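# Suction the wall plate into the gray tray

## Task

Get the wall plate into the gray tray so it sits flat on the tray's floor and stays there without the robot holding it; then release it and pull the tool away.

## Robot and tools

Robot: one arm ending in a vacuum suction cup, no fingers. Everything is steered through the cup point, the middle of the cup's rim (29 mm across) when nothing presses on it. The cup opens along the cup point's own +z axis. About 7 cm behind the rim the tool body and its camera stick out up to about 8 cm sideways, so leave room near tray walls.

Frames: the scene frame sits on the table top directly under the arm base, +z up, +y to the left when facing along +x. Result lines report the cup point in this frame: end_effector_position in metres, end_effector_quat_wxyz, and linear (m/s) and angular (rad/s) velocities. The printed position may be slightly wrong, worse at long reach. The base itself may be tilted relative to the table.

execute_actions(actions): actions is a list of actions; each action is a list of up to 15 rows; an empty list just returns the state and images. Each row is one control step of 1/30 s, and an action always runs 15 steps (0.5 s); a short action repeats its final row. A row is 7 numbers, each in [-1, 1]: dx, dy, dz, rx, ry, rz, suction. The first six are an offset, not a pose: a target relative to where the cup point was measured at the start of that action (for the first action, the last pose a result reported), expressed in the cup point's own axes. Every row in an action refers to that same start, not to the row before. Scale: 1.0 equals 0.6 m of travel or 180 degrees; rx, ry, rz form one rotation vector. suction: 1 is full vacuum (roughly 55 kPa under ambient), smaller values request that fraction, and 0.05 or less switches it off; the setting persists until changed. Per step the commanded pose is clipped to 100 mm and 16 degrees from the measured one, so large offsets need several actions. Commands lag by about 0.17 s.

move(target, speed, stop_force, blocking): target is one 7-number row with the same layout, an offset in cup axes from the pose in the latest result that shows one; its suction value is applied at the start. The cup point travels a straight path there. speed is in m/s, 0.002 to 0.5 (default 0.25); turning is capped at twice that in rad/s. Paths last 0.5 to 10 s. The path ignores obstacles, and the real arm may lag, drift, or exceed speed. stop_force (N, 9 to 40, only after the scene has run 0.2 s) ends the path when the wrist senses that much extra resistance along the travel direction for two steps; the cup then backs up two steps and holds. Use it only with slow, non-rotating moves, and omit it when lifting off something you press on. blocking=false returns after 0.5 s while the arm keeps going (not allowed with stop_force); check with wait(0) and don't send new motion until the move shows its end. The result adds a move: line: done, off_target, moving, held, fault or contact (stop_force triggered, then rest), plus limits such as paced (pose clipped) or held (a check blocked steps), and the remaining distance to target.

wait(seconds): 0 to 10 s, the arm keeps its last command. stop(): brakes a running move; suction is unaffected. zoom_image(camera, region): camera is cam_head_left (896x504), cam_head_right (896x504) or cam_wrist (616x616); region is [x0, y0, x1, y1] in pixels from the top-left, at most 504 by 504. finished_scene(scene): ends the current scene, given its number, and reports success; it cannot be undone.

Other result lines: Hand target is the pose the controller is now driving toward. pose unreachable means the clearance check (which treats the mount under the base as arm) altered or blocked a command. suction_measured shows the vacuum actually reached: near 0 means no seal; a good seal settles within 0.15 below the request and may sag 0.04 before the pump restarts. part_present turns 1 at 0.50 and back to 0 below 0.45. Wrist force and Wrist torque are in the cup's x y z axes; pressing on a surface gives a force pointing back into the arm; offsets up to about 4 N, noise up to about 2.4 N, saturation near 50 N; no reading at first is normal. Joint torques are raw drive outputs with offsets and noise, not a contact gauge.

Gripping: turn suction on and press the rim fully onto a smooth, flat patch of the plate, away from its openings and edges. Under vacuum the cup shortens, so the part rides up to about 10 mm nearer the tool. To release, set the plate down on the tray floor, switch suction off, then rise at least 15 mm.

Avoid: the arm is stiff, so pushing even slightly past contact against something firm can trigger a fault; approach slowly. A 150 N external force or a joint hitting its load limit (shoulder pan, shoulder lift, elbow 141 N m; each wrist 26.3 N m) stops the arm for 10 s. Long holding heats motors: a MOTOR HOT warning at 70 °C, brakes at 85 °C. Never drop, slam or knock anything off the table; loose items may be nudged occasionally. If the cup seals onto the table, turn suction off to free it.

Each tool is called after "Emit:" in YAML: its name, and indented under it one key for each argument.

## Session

Emit:
execute_actions:
  actions: []

Scene clock: 0.00 s.
end_effector_position=(+0.4311, +0.0205, +0.3234) suction_measured=0.00 part_present=0 end_effector_quat_wxyz=(-0.006, -0.023, +1.000, -0.004) end_effector_velocity=(-0.000, +0.000, -0.000) end_effector_angular_velocity=(+0.002, +0.002, -0.000)
Joint positions: [-0.316 -1.724  2.043 -1.891 -1.572 -0.317]
Joint velocities: [-0.    -0.     0.     0.002  0.001 -0.   ]
Joint torques (N m, as the arm reports them, + toward a larger angle): no reading
Motor temperatures (°C, as the motors report them): [23 27 23 29 31 33]
Wrist force (N, on the end effector, along its own x y z axes, offset not removed): no reading
Wrist torque (N m, same axes, about the end effector's origin, offset not removed): no reading
Hand target: +0.431, +0.021, +0.323; -0.006, -0.023, +1.000, -0.004

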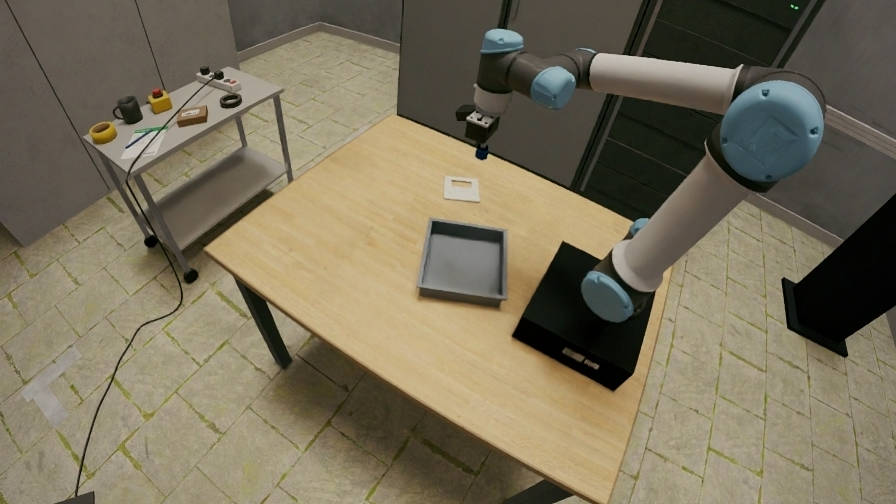

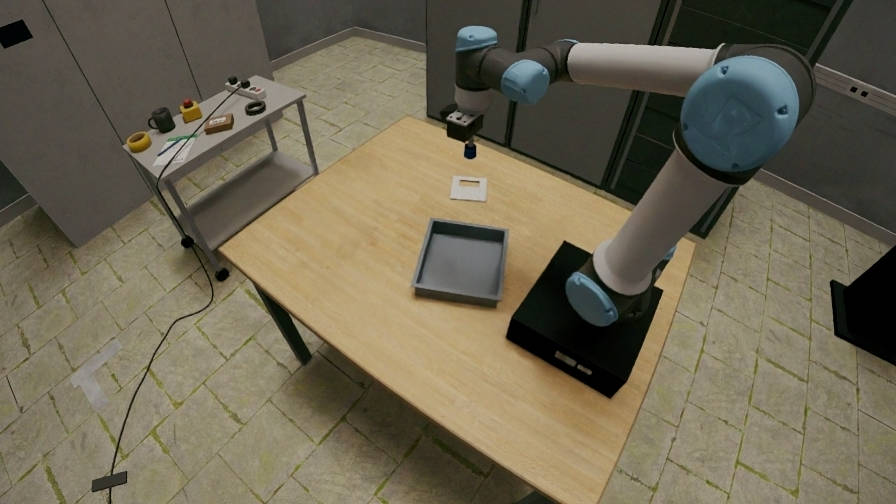

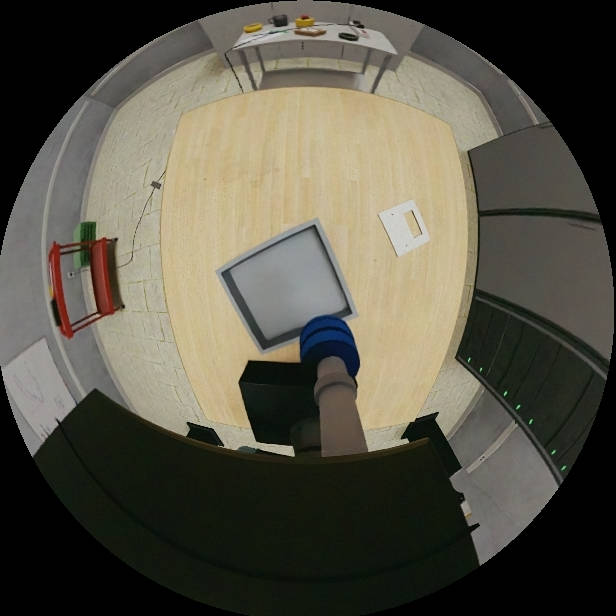

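Emit:
move:
  target: [-0.13,-0.39,0.36,0,0,0,0]

Scene clock: 2.33 s.
end_effector_position=(+0.5166, -0.2111, +0.1085) suction_measured=0.00 part_present=0 end_effector_quat_wxyz=(-0.006, -0.023, +1.000, -0.004) end_effector_velocity=(+0.001, -0.001, -0.002) end_effector_angular_velocity=(+0.000, +0.001, +0.001)
Joint positions: [-0.673 -1.111  1.98  -2.441 -1.572 -0.674]
Joint velocities: [-0.     0.006 -0.004 -0.001 -0.    -0.001]
Joint torques (N m, as the arm reports them, + toward a larger angle): [-15.7  -23.34 -24.18  -4.3    2.64  -1.68]
Motor temperatures (°C, as the motors report them): [23 27 23 29 31 33]
Wrist force (N, on the end effector, along its own x y z axes, offset not removed): [-2.0 -0.1 -3.6]
Wrist torque (N m, same axes, about the end effector's origin, offset not removed): [-0.11 0.31 -0.26]
Hand target: +0.517, -0.211, +0.108; -0.006, -0.023, +1.000, -0.004
Off the commanded pose: 0.001 m, 0 deg.
move: done

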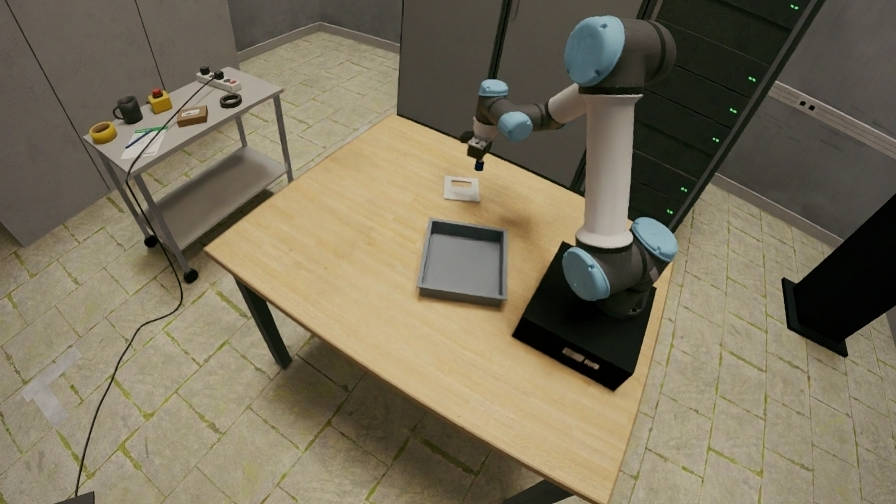

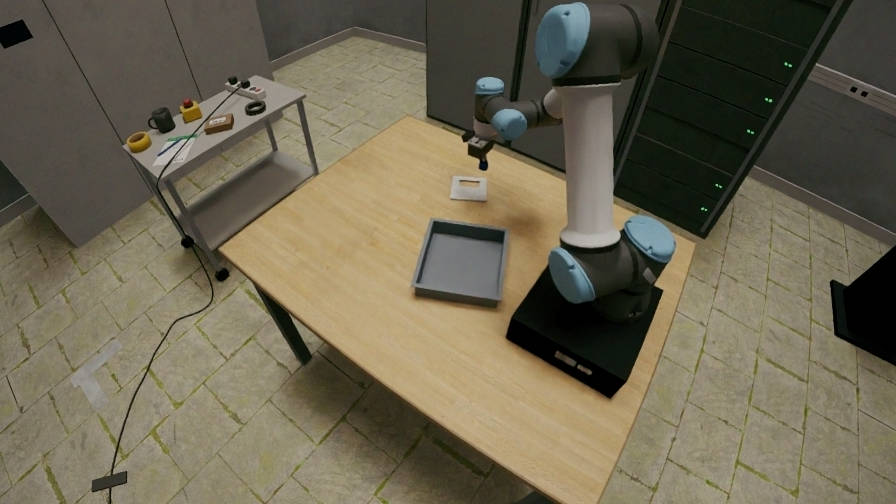

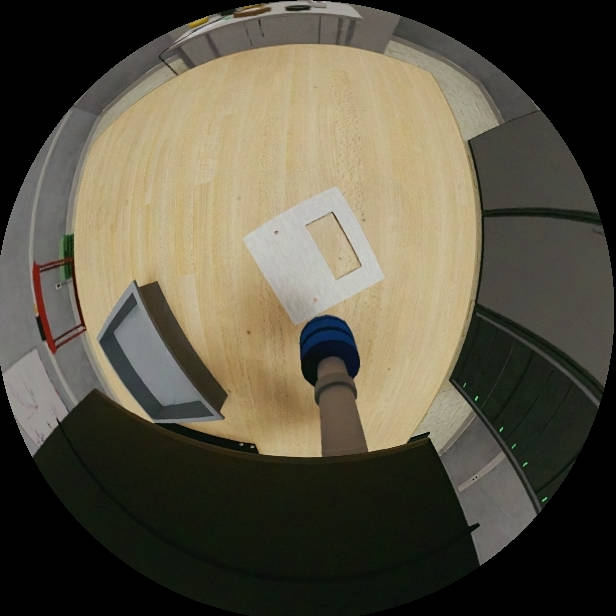

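Emit:
move:
  target: [-0.103,0.068,0.12,0,0,0,1]

Scene clock: 3.80 s.
end_effector_position=(+0.5755, -0.1683, +0.0358) suction_measured=0.00 part_present=0 end_effector_quat_wxyz=(-0.006, -0.023, +1.000, -0.004) end_effector_velocity=(+0.002, +0.000, -0.002) end_effector_angular_velocity=(-0.001, -0.001, +0.001)
Joint positions: [-0.551 -0.902  1.872 -2.543 -1.572 -0.552]
Joint velocities: [ 0.003  0.006 -0.005 -0.002 -0.001  0.002]
Joint torques (N m, as the arm reports them, + toward a larger angle): [ 11.64 -28.59 -23.18  -4.28  -2.38   1.52]
Motor temperatures (°C, as the motors report them): [23 27 23 29 31 33]
Wrist force (N, on the end effector, along its own x y z axes, offset not removed): [0.9 -1.5 2.3]
Wrist torque (N m, same axes, about the end effector's origin, offset not removed): [-0.22 -0.06 -0.10]
Hand target: +0.576, -0.168, +0.036; -0.006, -0.023, +1.000, -0.004
Off the commanded pose: 0.000 m, 0 deg.
move: done

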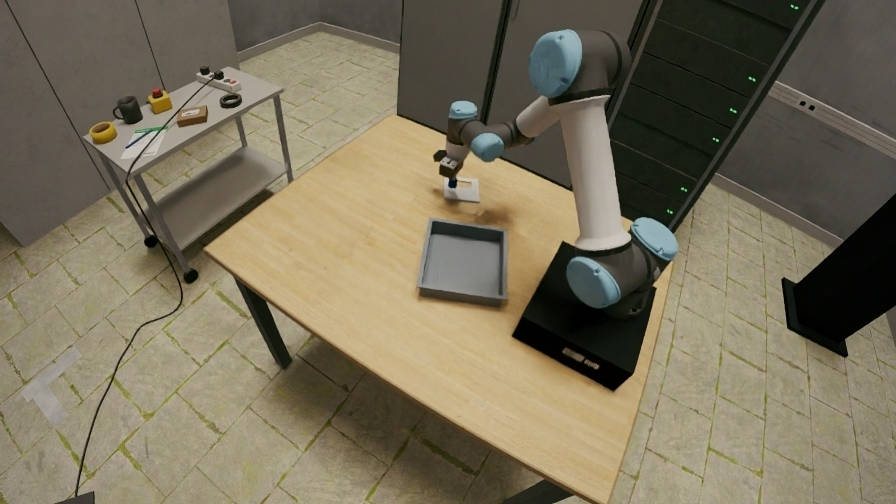

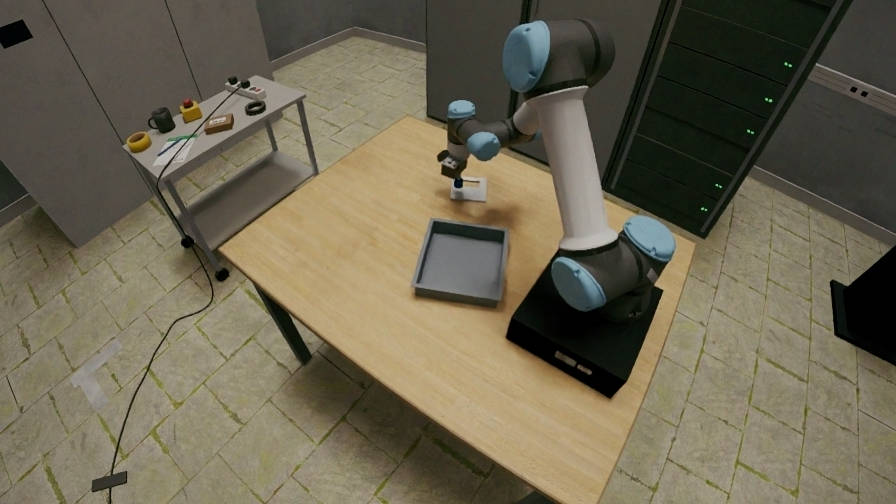

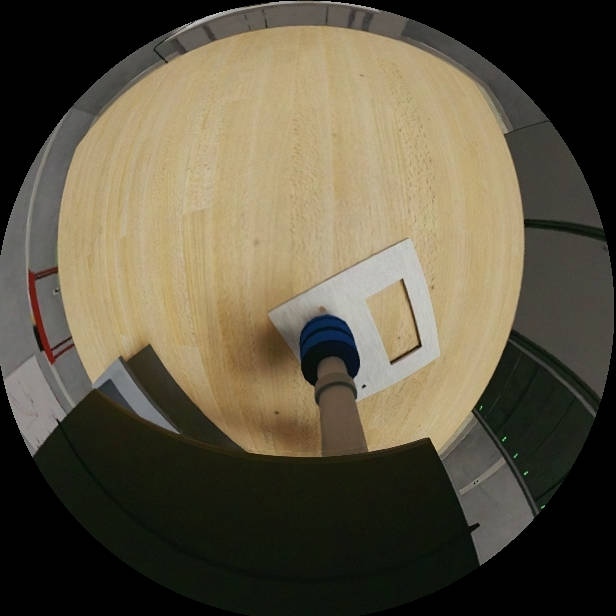

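Emit:
move:
  target: [0.022,-0.022,0.032,0,0,0,1]

Emit:
move:
  target: [0,0,0.04,0,0,0,1]
  speed: 0.01
  stop_force: 9

Emit:
move:
  target: [0,0,-0.2,0,0,0,1]

Scene clock: 4.87 s.
end_effector_position=(+0.5628, -0.1820, +0.0171) suction_measured=0.00 part_present=0 end_effector_quat_wxyz=(-0.006, -0.023, +1.000, -0.004) end_effector_velocity=(-0.001, -0.001, -0.002) end_effector_angular_velocity=(+0.002, +0.000, +0.001)
Joint positions: [-0.582 -0.873  1.897 -2.596 -1.572 -0.583]
Joint velocities: [-0.003  0.003  0.002 -0.004  0.002 -0.004]
Joint torques (N m, as the arm reports them, + toward a larger angle): [-15.34 -29.25  -4.73  -4.3    1.6   -1.67]
Motor temperatures (°C, as the motors report them): [23 27 23 29 31 33]
Wrist force (N, on the end effector, along its own x y z axes, offset not removed): [2.0 2.1 0.5]
Wrist torque (N m, same axes, about the end effector's origin, offset not removed): [0.15 -0.24 -0.14]
Hand target: +0.563, -0.182, +0.017; -0.006, -0.023, +1.000, -0.004
Off the commanded pose: 0.000 m, 0 deg.
move: done

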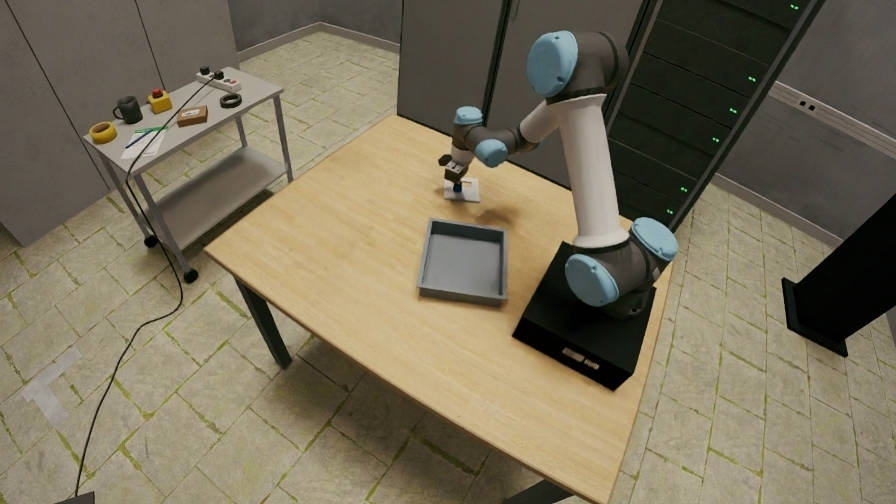

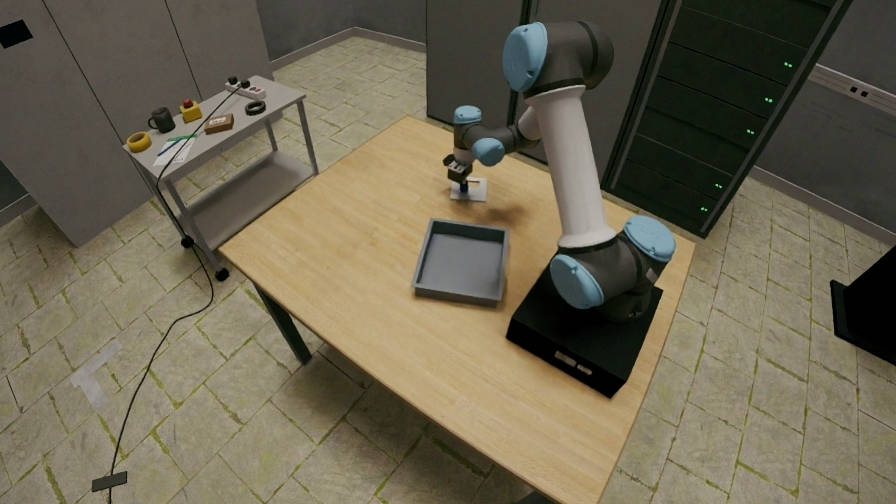

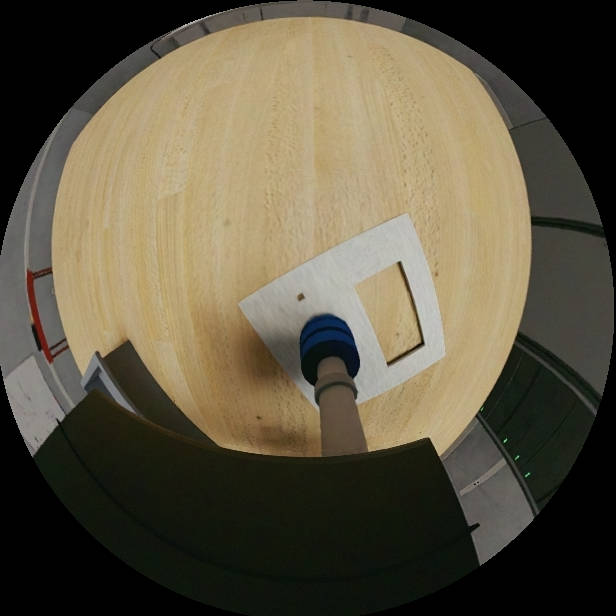

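Scene clock: 7.33 s.
end_effector_position=(+0.5627, -0.1823, -0.0033) suction_measured=1.00 part_present=1 end_effector_quat_wxyz=(-0.006, -0.023, +1.000, -0.005) end_effector_velocity=(-0.001, +0.001, +0.002) end_effector_angular_velocity=(+0.002, +0.006, +0.000)
Joint positions: [-0.582 -0.829  1.894 -2.638 -1.572 -0.583]
Joint velocities: [ 0.    -0.005 -0.     0.011 -0.001  0.   ]
Joint torques (N m, as the arm reports them, + toward a larger angle): [ 10.59 -31.2    4.62   3.26   0.21   1.4 ]
Motor temperatures (°C, as the motors report them): [23 27 23 29 31 33]
Wrist force (N, on the end effector, along its own x y z axes, offset not removed): [2.1 2.0 -40.2]
Wrist torque (N m, same axes, about the end effector's origin, offset not removed): [-0.27 0.02 -0.11]
Hand target: +0.563, -0.182, -0.003; -0.006, -0.023, +1.000, -0.004
Off the commanded pose: 0.004 m, 0 deg.
move: contact

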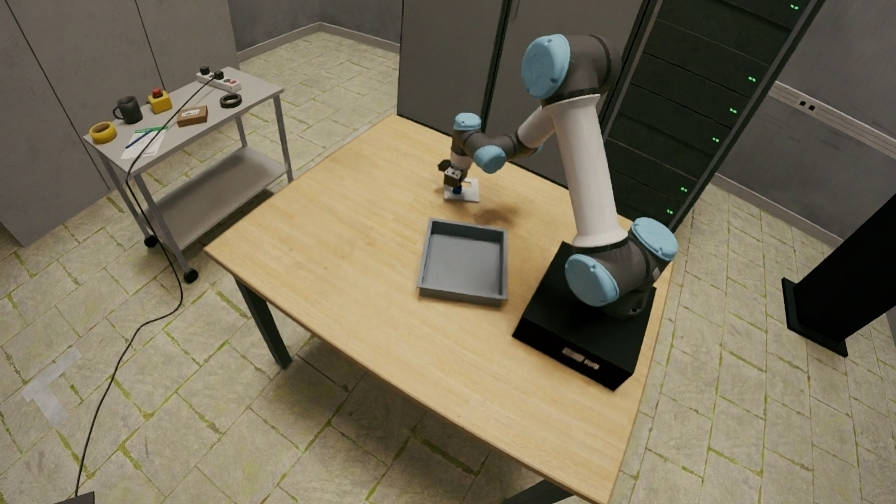

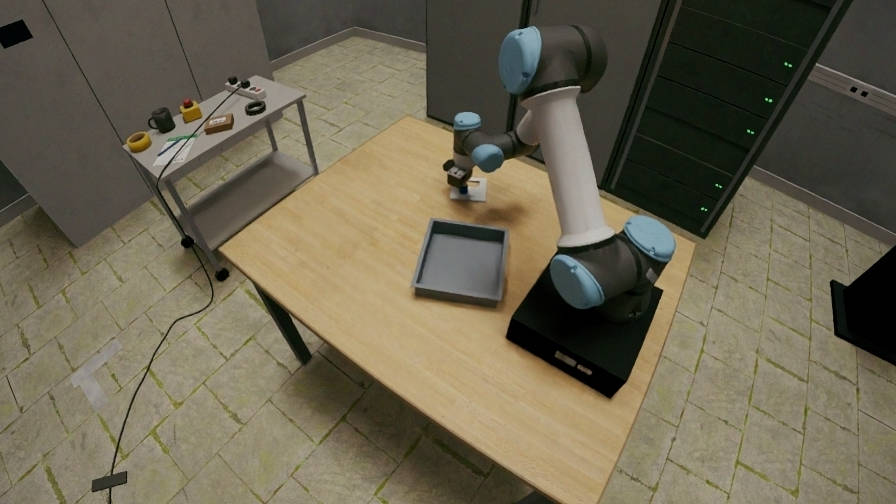

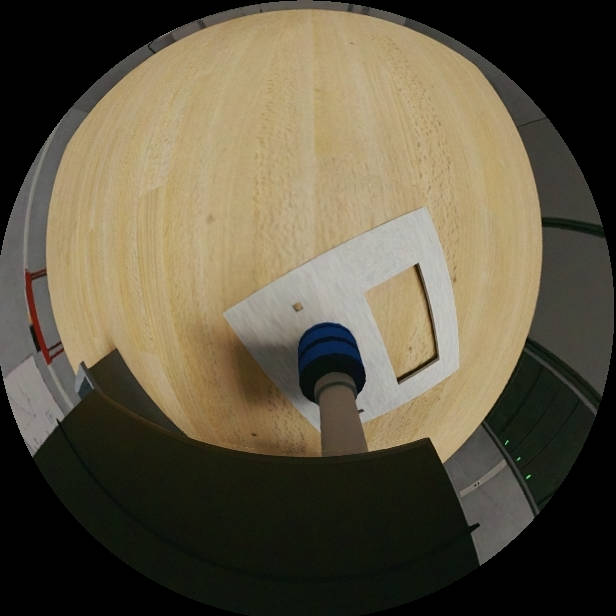

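Scene clock: 8.50 s.
end_effector_position=(+0.5641, -0.1813, +0.1163) suction_measured=0.96 part_present=1 end_effector_quat_wxyz=(-0.006, -0.023, +1.000, -0.005) end_effector_velocity=(-0.001, -0.000, +0.002) end_effector_angular_velocity=(-0.001, +0.003, -0.001)
Joint positions: [-0.582 -1.068  1.872 -2.377 -1.572 -0.583]
Joint velocities: [-0.    -0.004 -0.002  0.008 -0.002  0.   ]
Joint torques (N m, as the arm reports them, + toward a larger angle): [-15.4  -45.45 -24.84   0.32  -0.06  -1.65]
Motor temperatures (°C, as the motors report them): [23 27 23 29 31 33]
Wrist force (N, on the end effector, along its own x y z axes, offset not removed): [1.7 3.1 -0.3]
Wrist torque (N m, same axes, about the end effector's origin, offset not removed): [0.17 -0.10 -0.19]
Hand target: +0.564, -0.181, +0.117; -0.006, -0.023, +1.000, -0.005
Off the commanded pose: 0.000 m, 0 deg.
move: done

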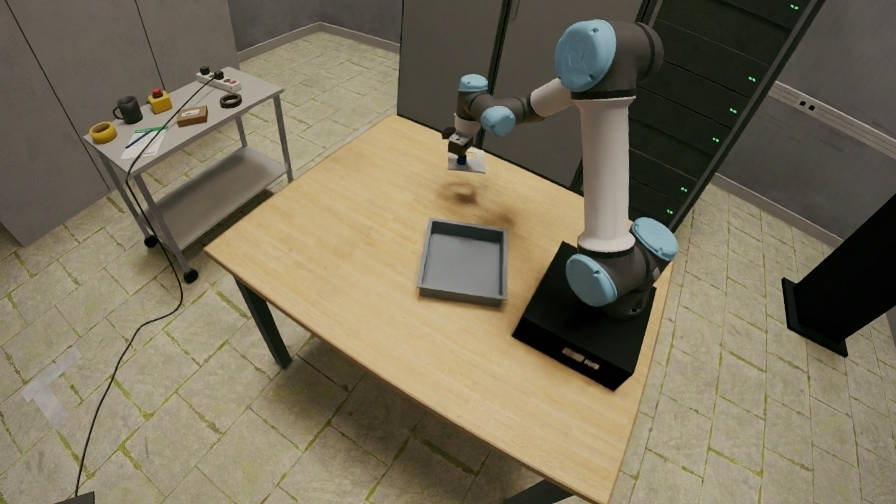

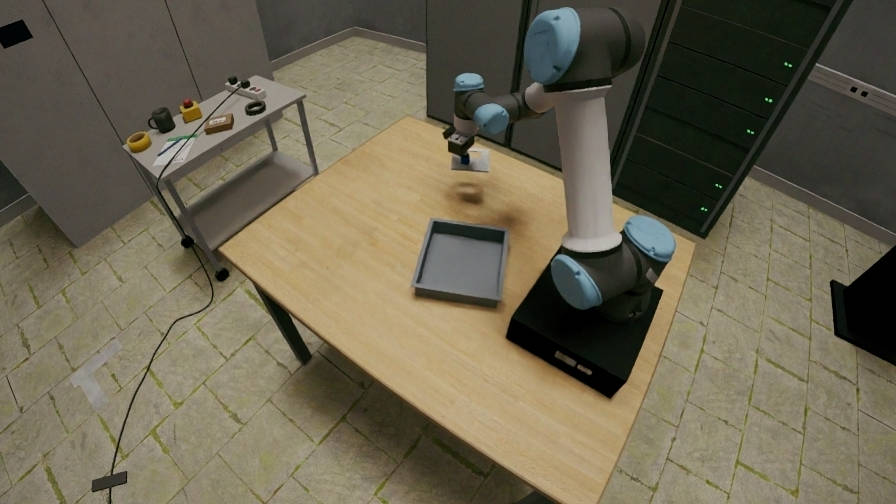

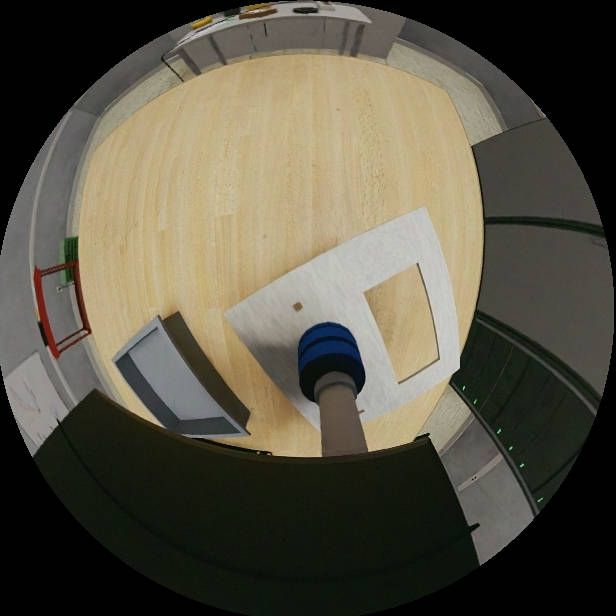

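Emit:
move:
  target: [0.245,0.47,0,0,0,0,1]

Scene clock: 10.67 s.
end_effector_position=(+0.4049, +0.0935, +0.1158) suction_measured=0.99 part_present=1 end_effector_quat_wxyz=(-0.005, -0.023, +1.000, -0.004) end_effector_velocity=(-0.001, +0.002, +0.000) end_effector_angular_velocity=(-0.002, -0.001, +0.000)
Joint positions: [-0.144 -1.385  2.376 -2.564 -1.572 -0.145]
Joint velocities: [ 0.007 -0.002  0.001  0.    -0.002  0.007]
Joint torques (N m, as the arm reports them, + toward a larger angle): [ 13.27 -31.15  -5.9    0.31  -2.25   1.36]
Motor temperatures (°C, as the motors report them): [23 27 23 29 31 33]
Wrist force (N, on the end effector, along its own x y z axes, offset not removed): [0.8 0.7 -0.7]
Wrist torque (N m, same axes, about the end effector's origin, offset not removed): [0.15 -0.02 -0.19]
Hand target: +0.405, +0.094, +0.116; -0.005, -0.023, +1.000, -0.004
Off the commanded pose: 0.001 m, 0 deg.
move: done

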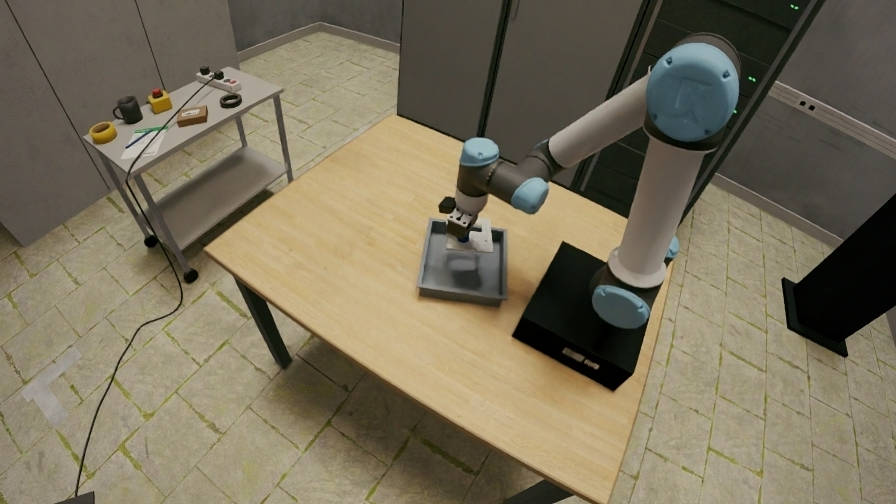

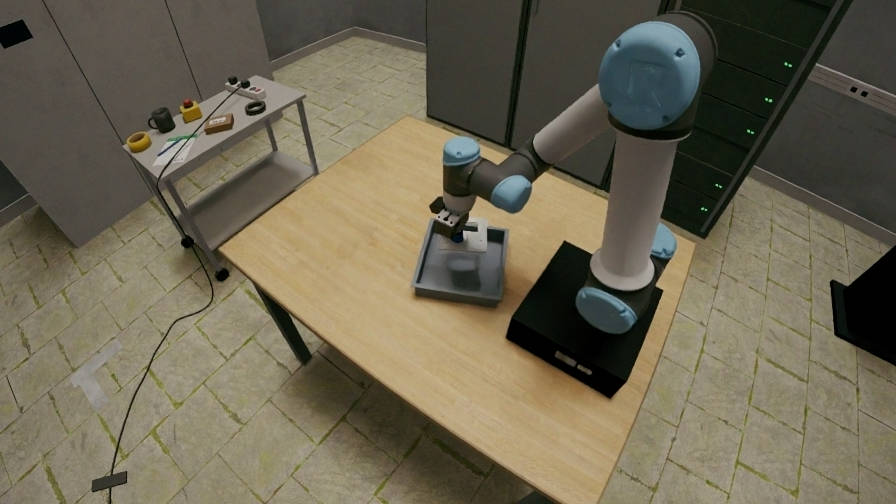

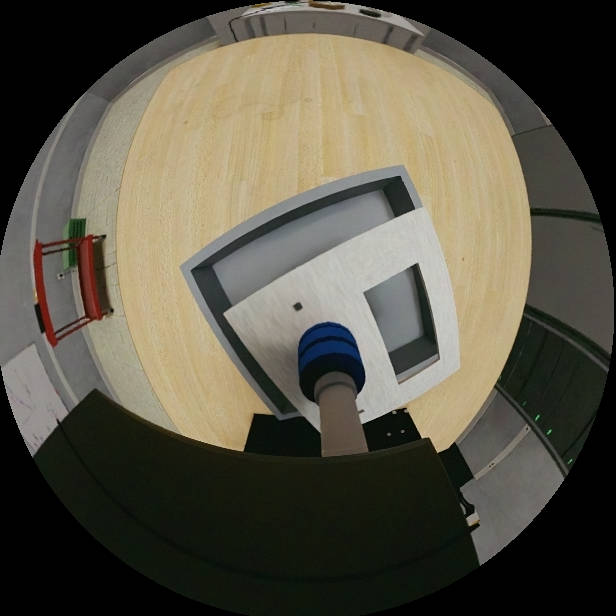

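Emit:
move:
  target: [-0.022,0.033,0.08,0,0,0,1]

Scene clock: 11.93 s.
end_effector_position=(+0.4165, +0.1134, +0.0679) suction_measured=0.99 part_present=1 end_effector_quat_wxyz=(-0.005, -0.023, +1.000, -0.004) end_effector_velocity=(+0.001, +0.001, -0.002) end_effector_angular_velocity=(-0.000, +0.000, +0.000)
Joint positions: [-0.091 -1.216  2.357 -2.714 -1.572 -0.092]
Joint velocities: [ 0.002  0.008 -0.002 -0.006 -0.001  0.002]
Joint torques (N m, as the arm reports them, + toward a larger angle): [ 12.95 -14.91 -19.94  -4.34  -2.18   1.38]
Motor temperatures (°C, as the motors report them): [23 27 23 29 31 33]
Wrist force (N, on the end effector, along its own x y z axes, offset not removed): [0.1 -0.6 -1.3]
Wrist torque (N m, same axes, about the end effector's origin, offset not removed): [-0.32 0.05 -0.33]
Hand target: +0.417, +0.113, +0.068; -0.005, -0.023, +1.000, -0.004
Off the commanded pose: 0.000 m, 0 deg.
move: done

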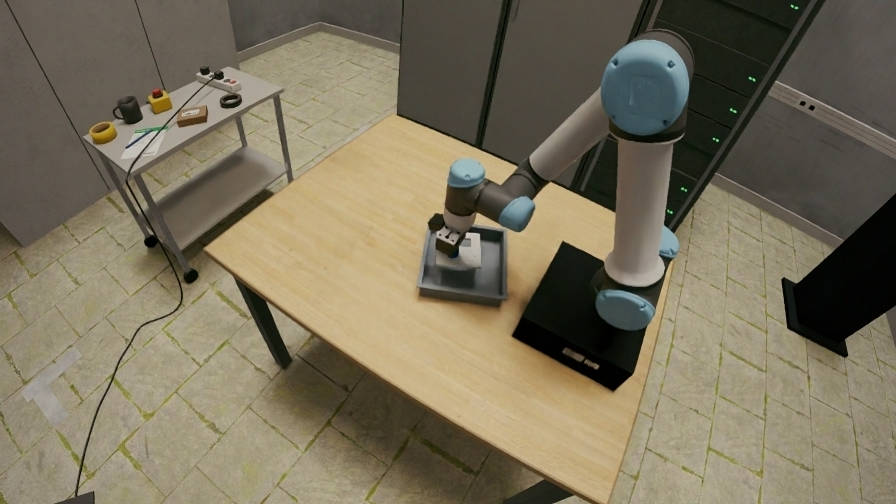

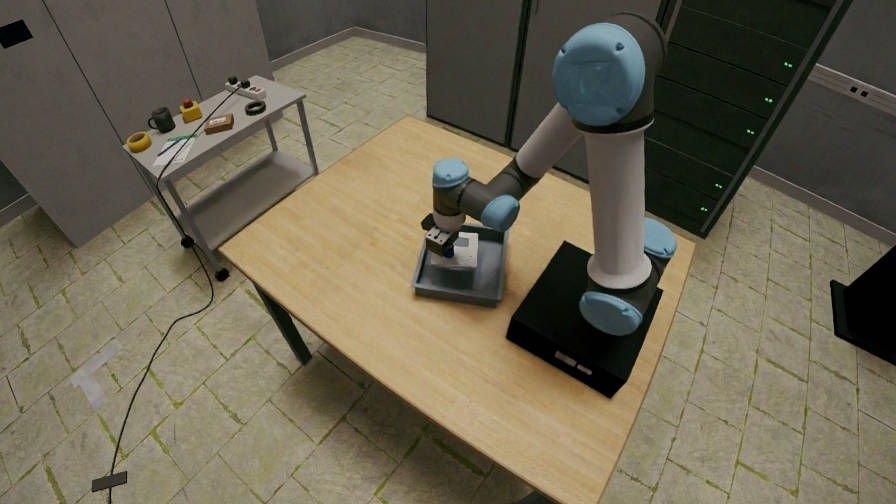

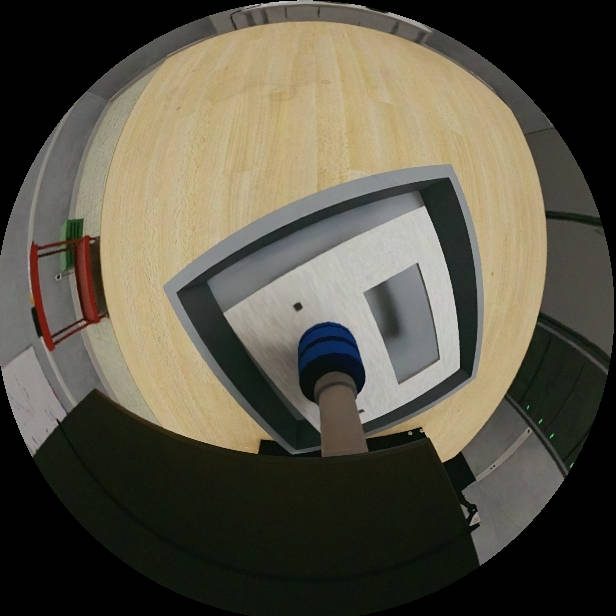

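Shift slightly +x, lower.

Emit:
move:
  target: [-0.02,0.008,0.07,0,0,0,1]

Emit:
move:
  target: [0,0,0.042,0,0,0,1]
  speed: 0.015
  stop_force: 9

Scene clock: 13.10 s.
end_effector_position=(+0.4277, +0.1184, +0.0260) suction_measured=1.00 part_present=1 end_effector_quat_wxyz=(-0.005, -0.023, +1.000, -0.004) end_effector_velocity=(+0.001, +0.001, -0.002) end_effector_angular_velocity=(+0.001, -0.001, +0.000)
Joint positions: [-0.077 -1.072  2.329 -2.83  -1.572 -0.079]
Joint velocities: [ 0.001  0.008 -0.002 -0.006  0.001  0.001]
Joint torques (N m, as the arm reports them, + toward a larger angle): [ 12.28 -19.22 -17.16  -4.55   2.57   1.5 ]
Motor temperatures (°C, as the motors report them): [23 27 23 29 31 33]
Wrist force (N, on the end effector, along its own x y z axes, offset not removed): [1.4 3.1 2.8]
Wrist torque (N m, same axes, about the end effector's origin, offset not removed): [0.41 0.00 -0.28]
Hand target: +0.428, +0.118, +0.026; -0.005, -0.023, +1.000, -0.004
Off the commanded pose: 0.000 m, 0 deg.
move: done

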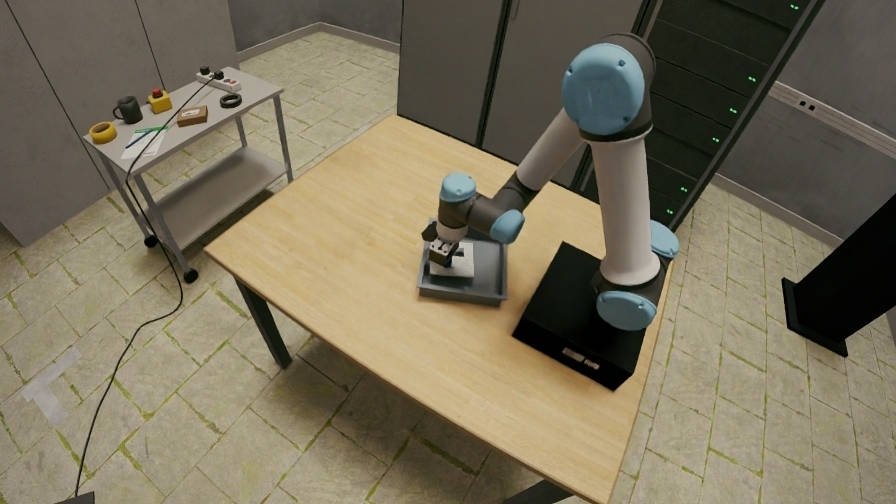

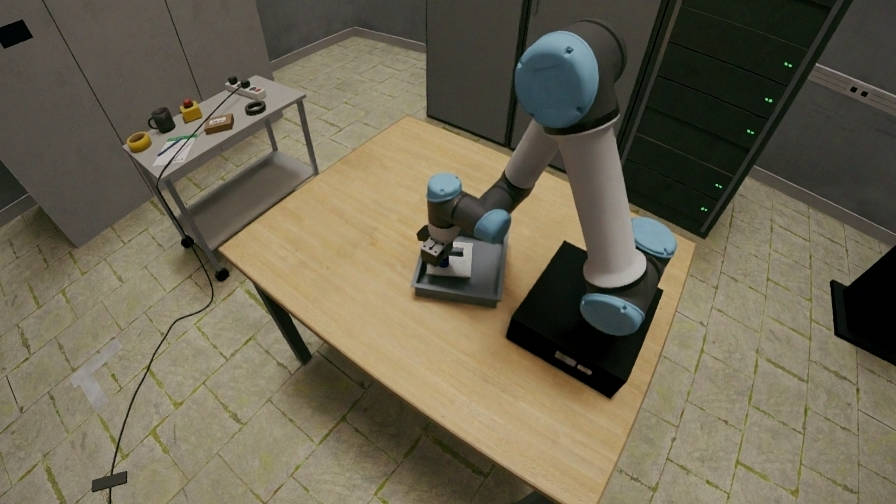

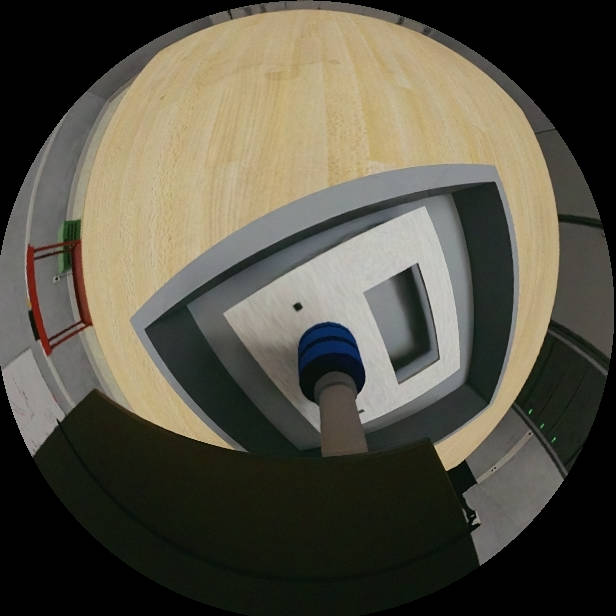

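Scene clock: 15.07 s.
end_effector_position=(+0.4274, +0.1182, +0.0012) suction_measured=0.99 part_present=1 end_effector_quat_wxyz=(-0.005, -0.023, +1.000, -0.004) end_effector_velocity=(+0.000, -0.000, -0.002) end_effector_angular_velocity=(-0.001, -0.001, +0.001)
Joint positions: [-0.077 -0.995  2.327 -2.905 -1.572 -0.079]
Joint velocities: [-0.     0.007 -0.    -0.007 -0.001 -0.001]
Joint torques (N m, as the arm reports them, + toward a larger angle): [-12.59 -19.75 -14.5   -4.35   2.2   -1.53]
Motor temperatures (°C, as the motors report them): [23 27 23 29 31 33]
Wrist force (N, on the end effector, along its own x y z axes, offset not removed): [-3.3 -2.5 -0.9]
Wrist torque (N m, same axes, about the end effector's origin, offset not removed): [-0.43 0.40 -0.06]
Hand target: +0.427, +0.118, +0.001; -0.005, -0.023, +1.000, -0.004
Off the commanded pose: 0.000 m, 0 deg.
move: done

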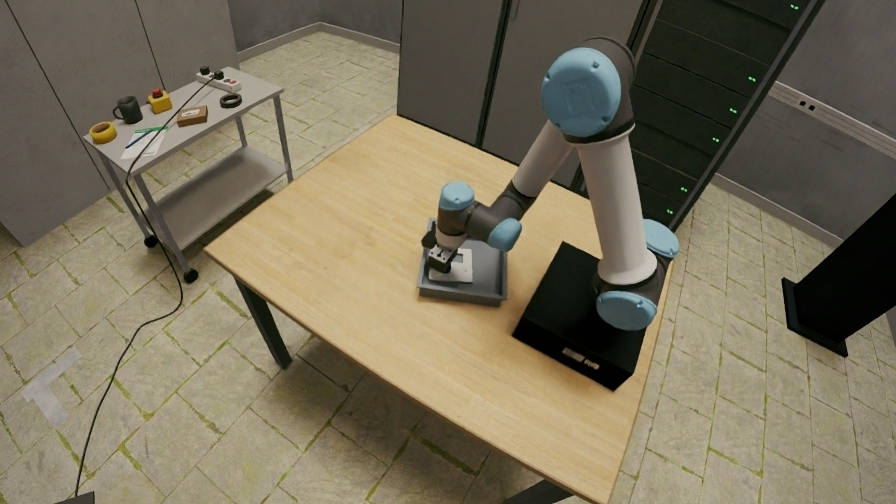

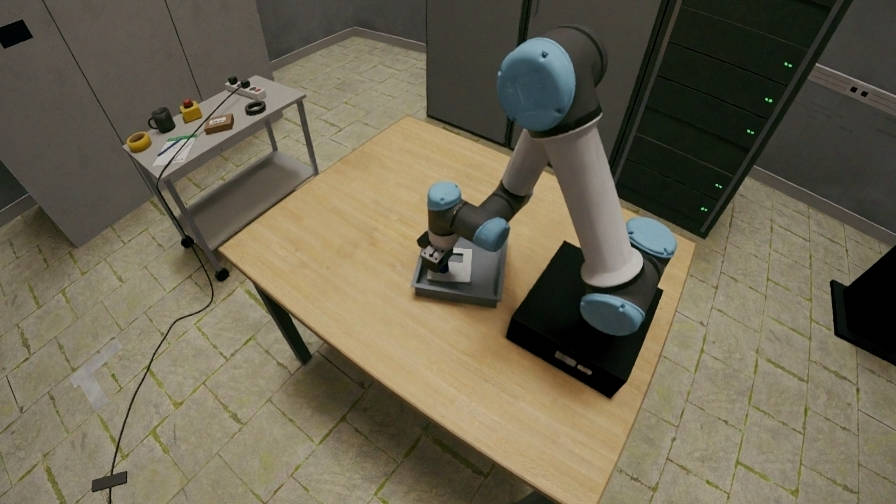

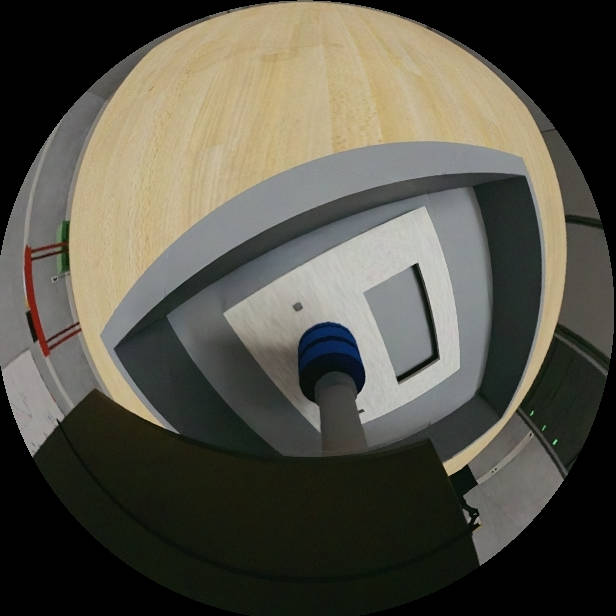

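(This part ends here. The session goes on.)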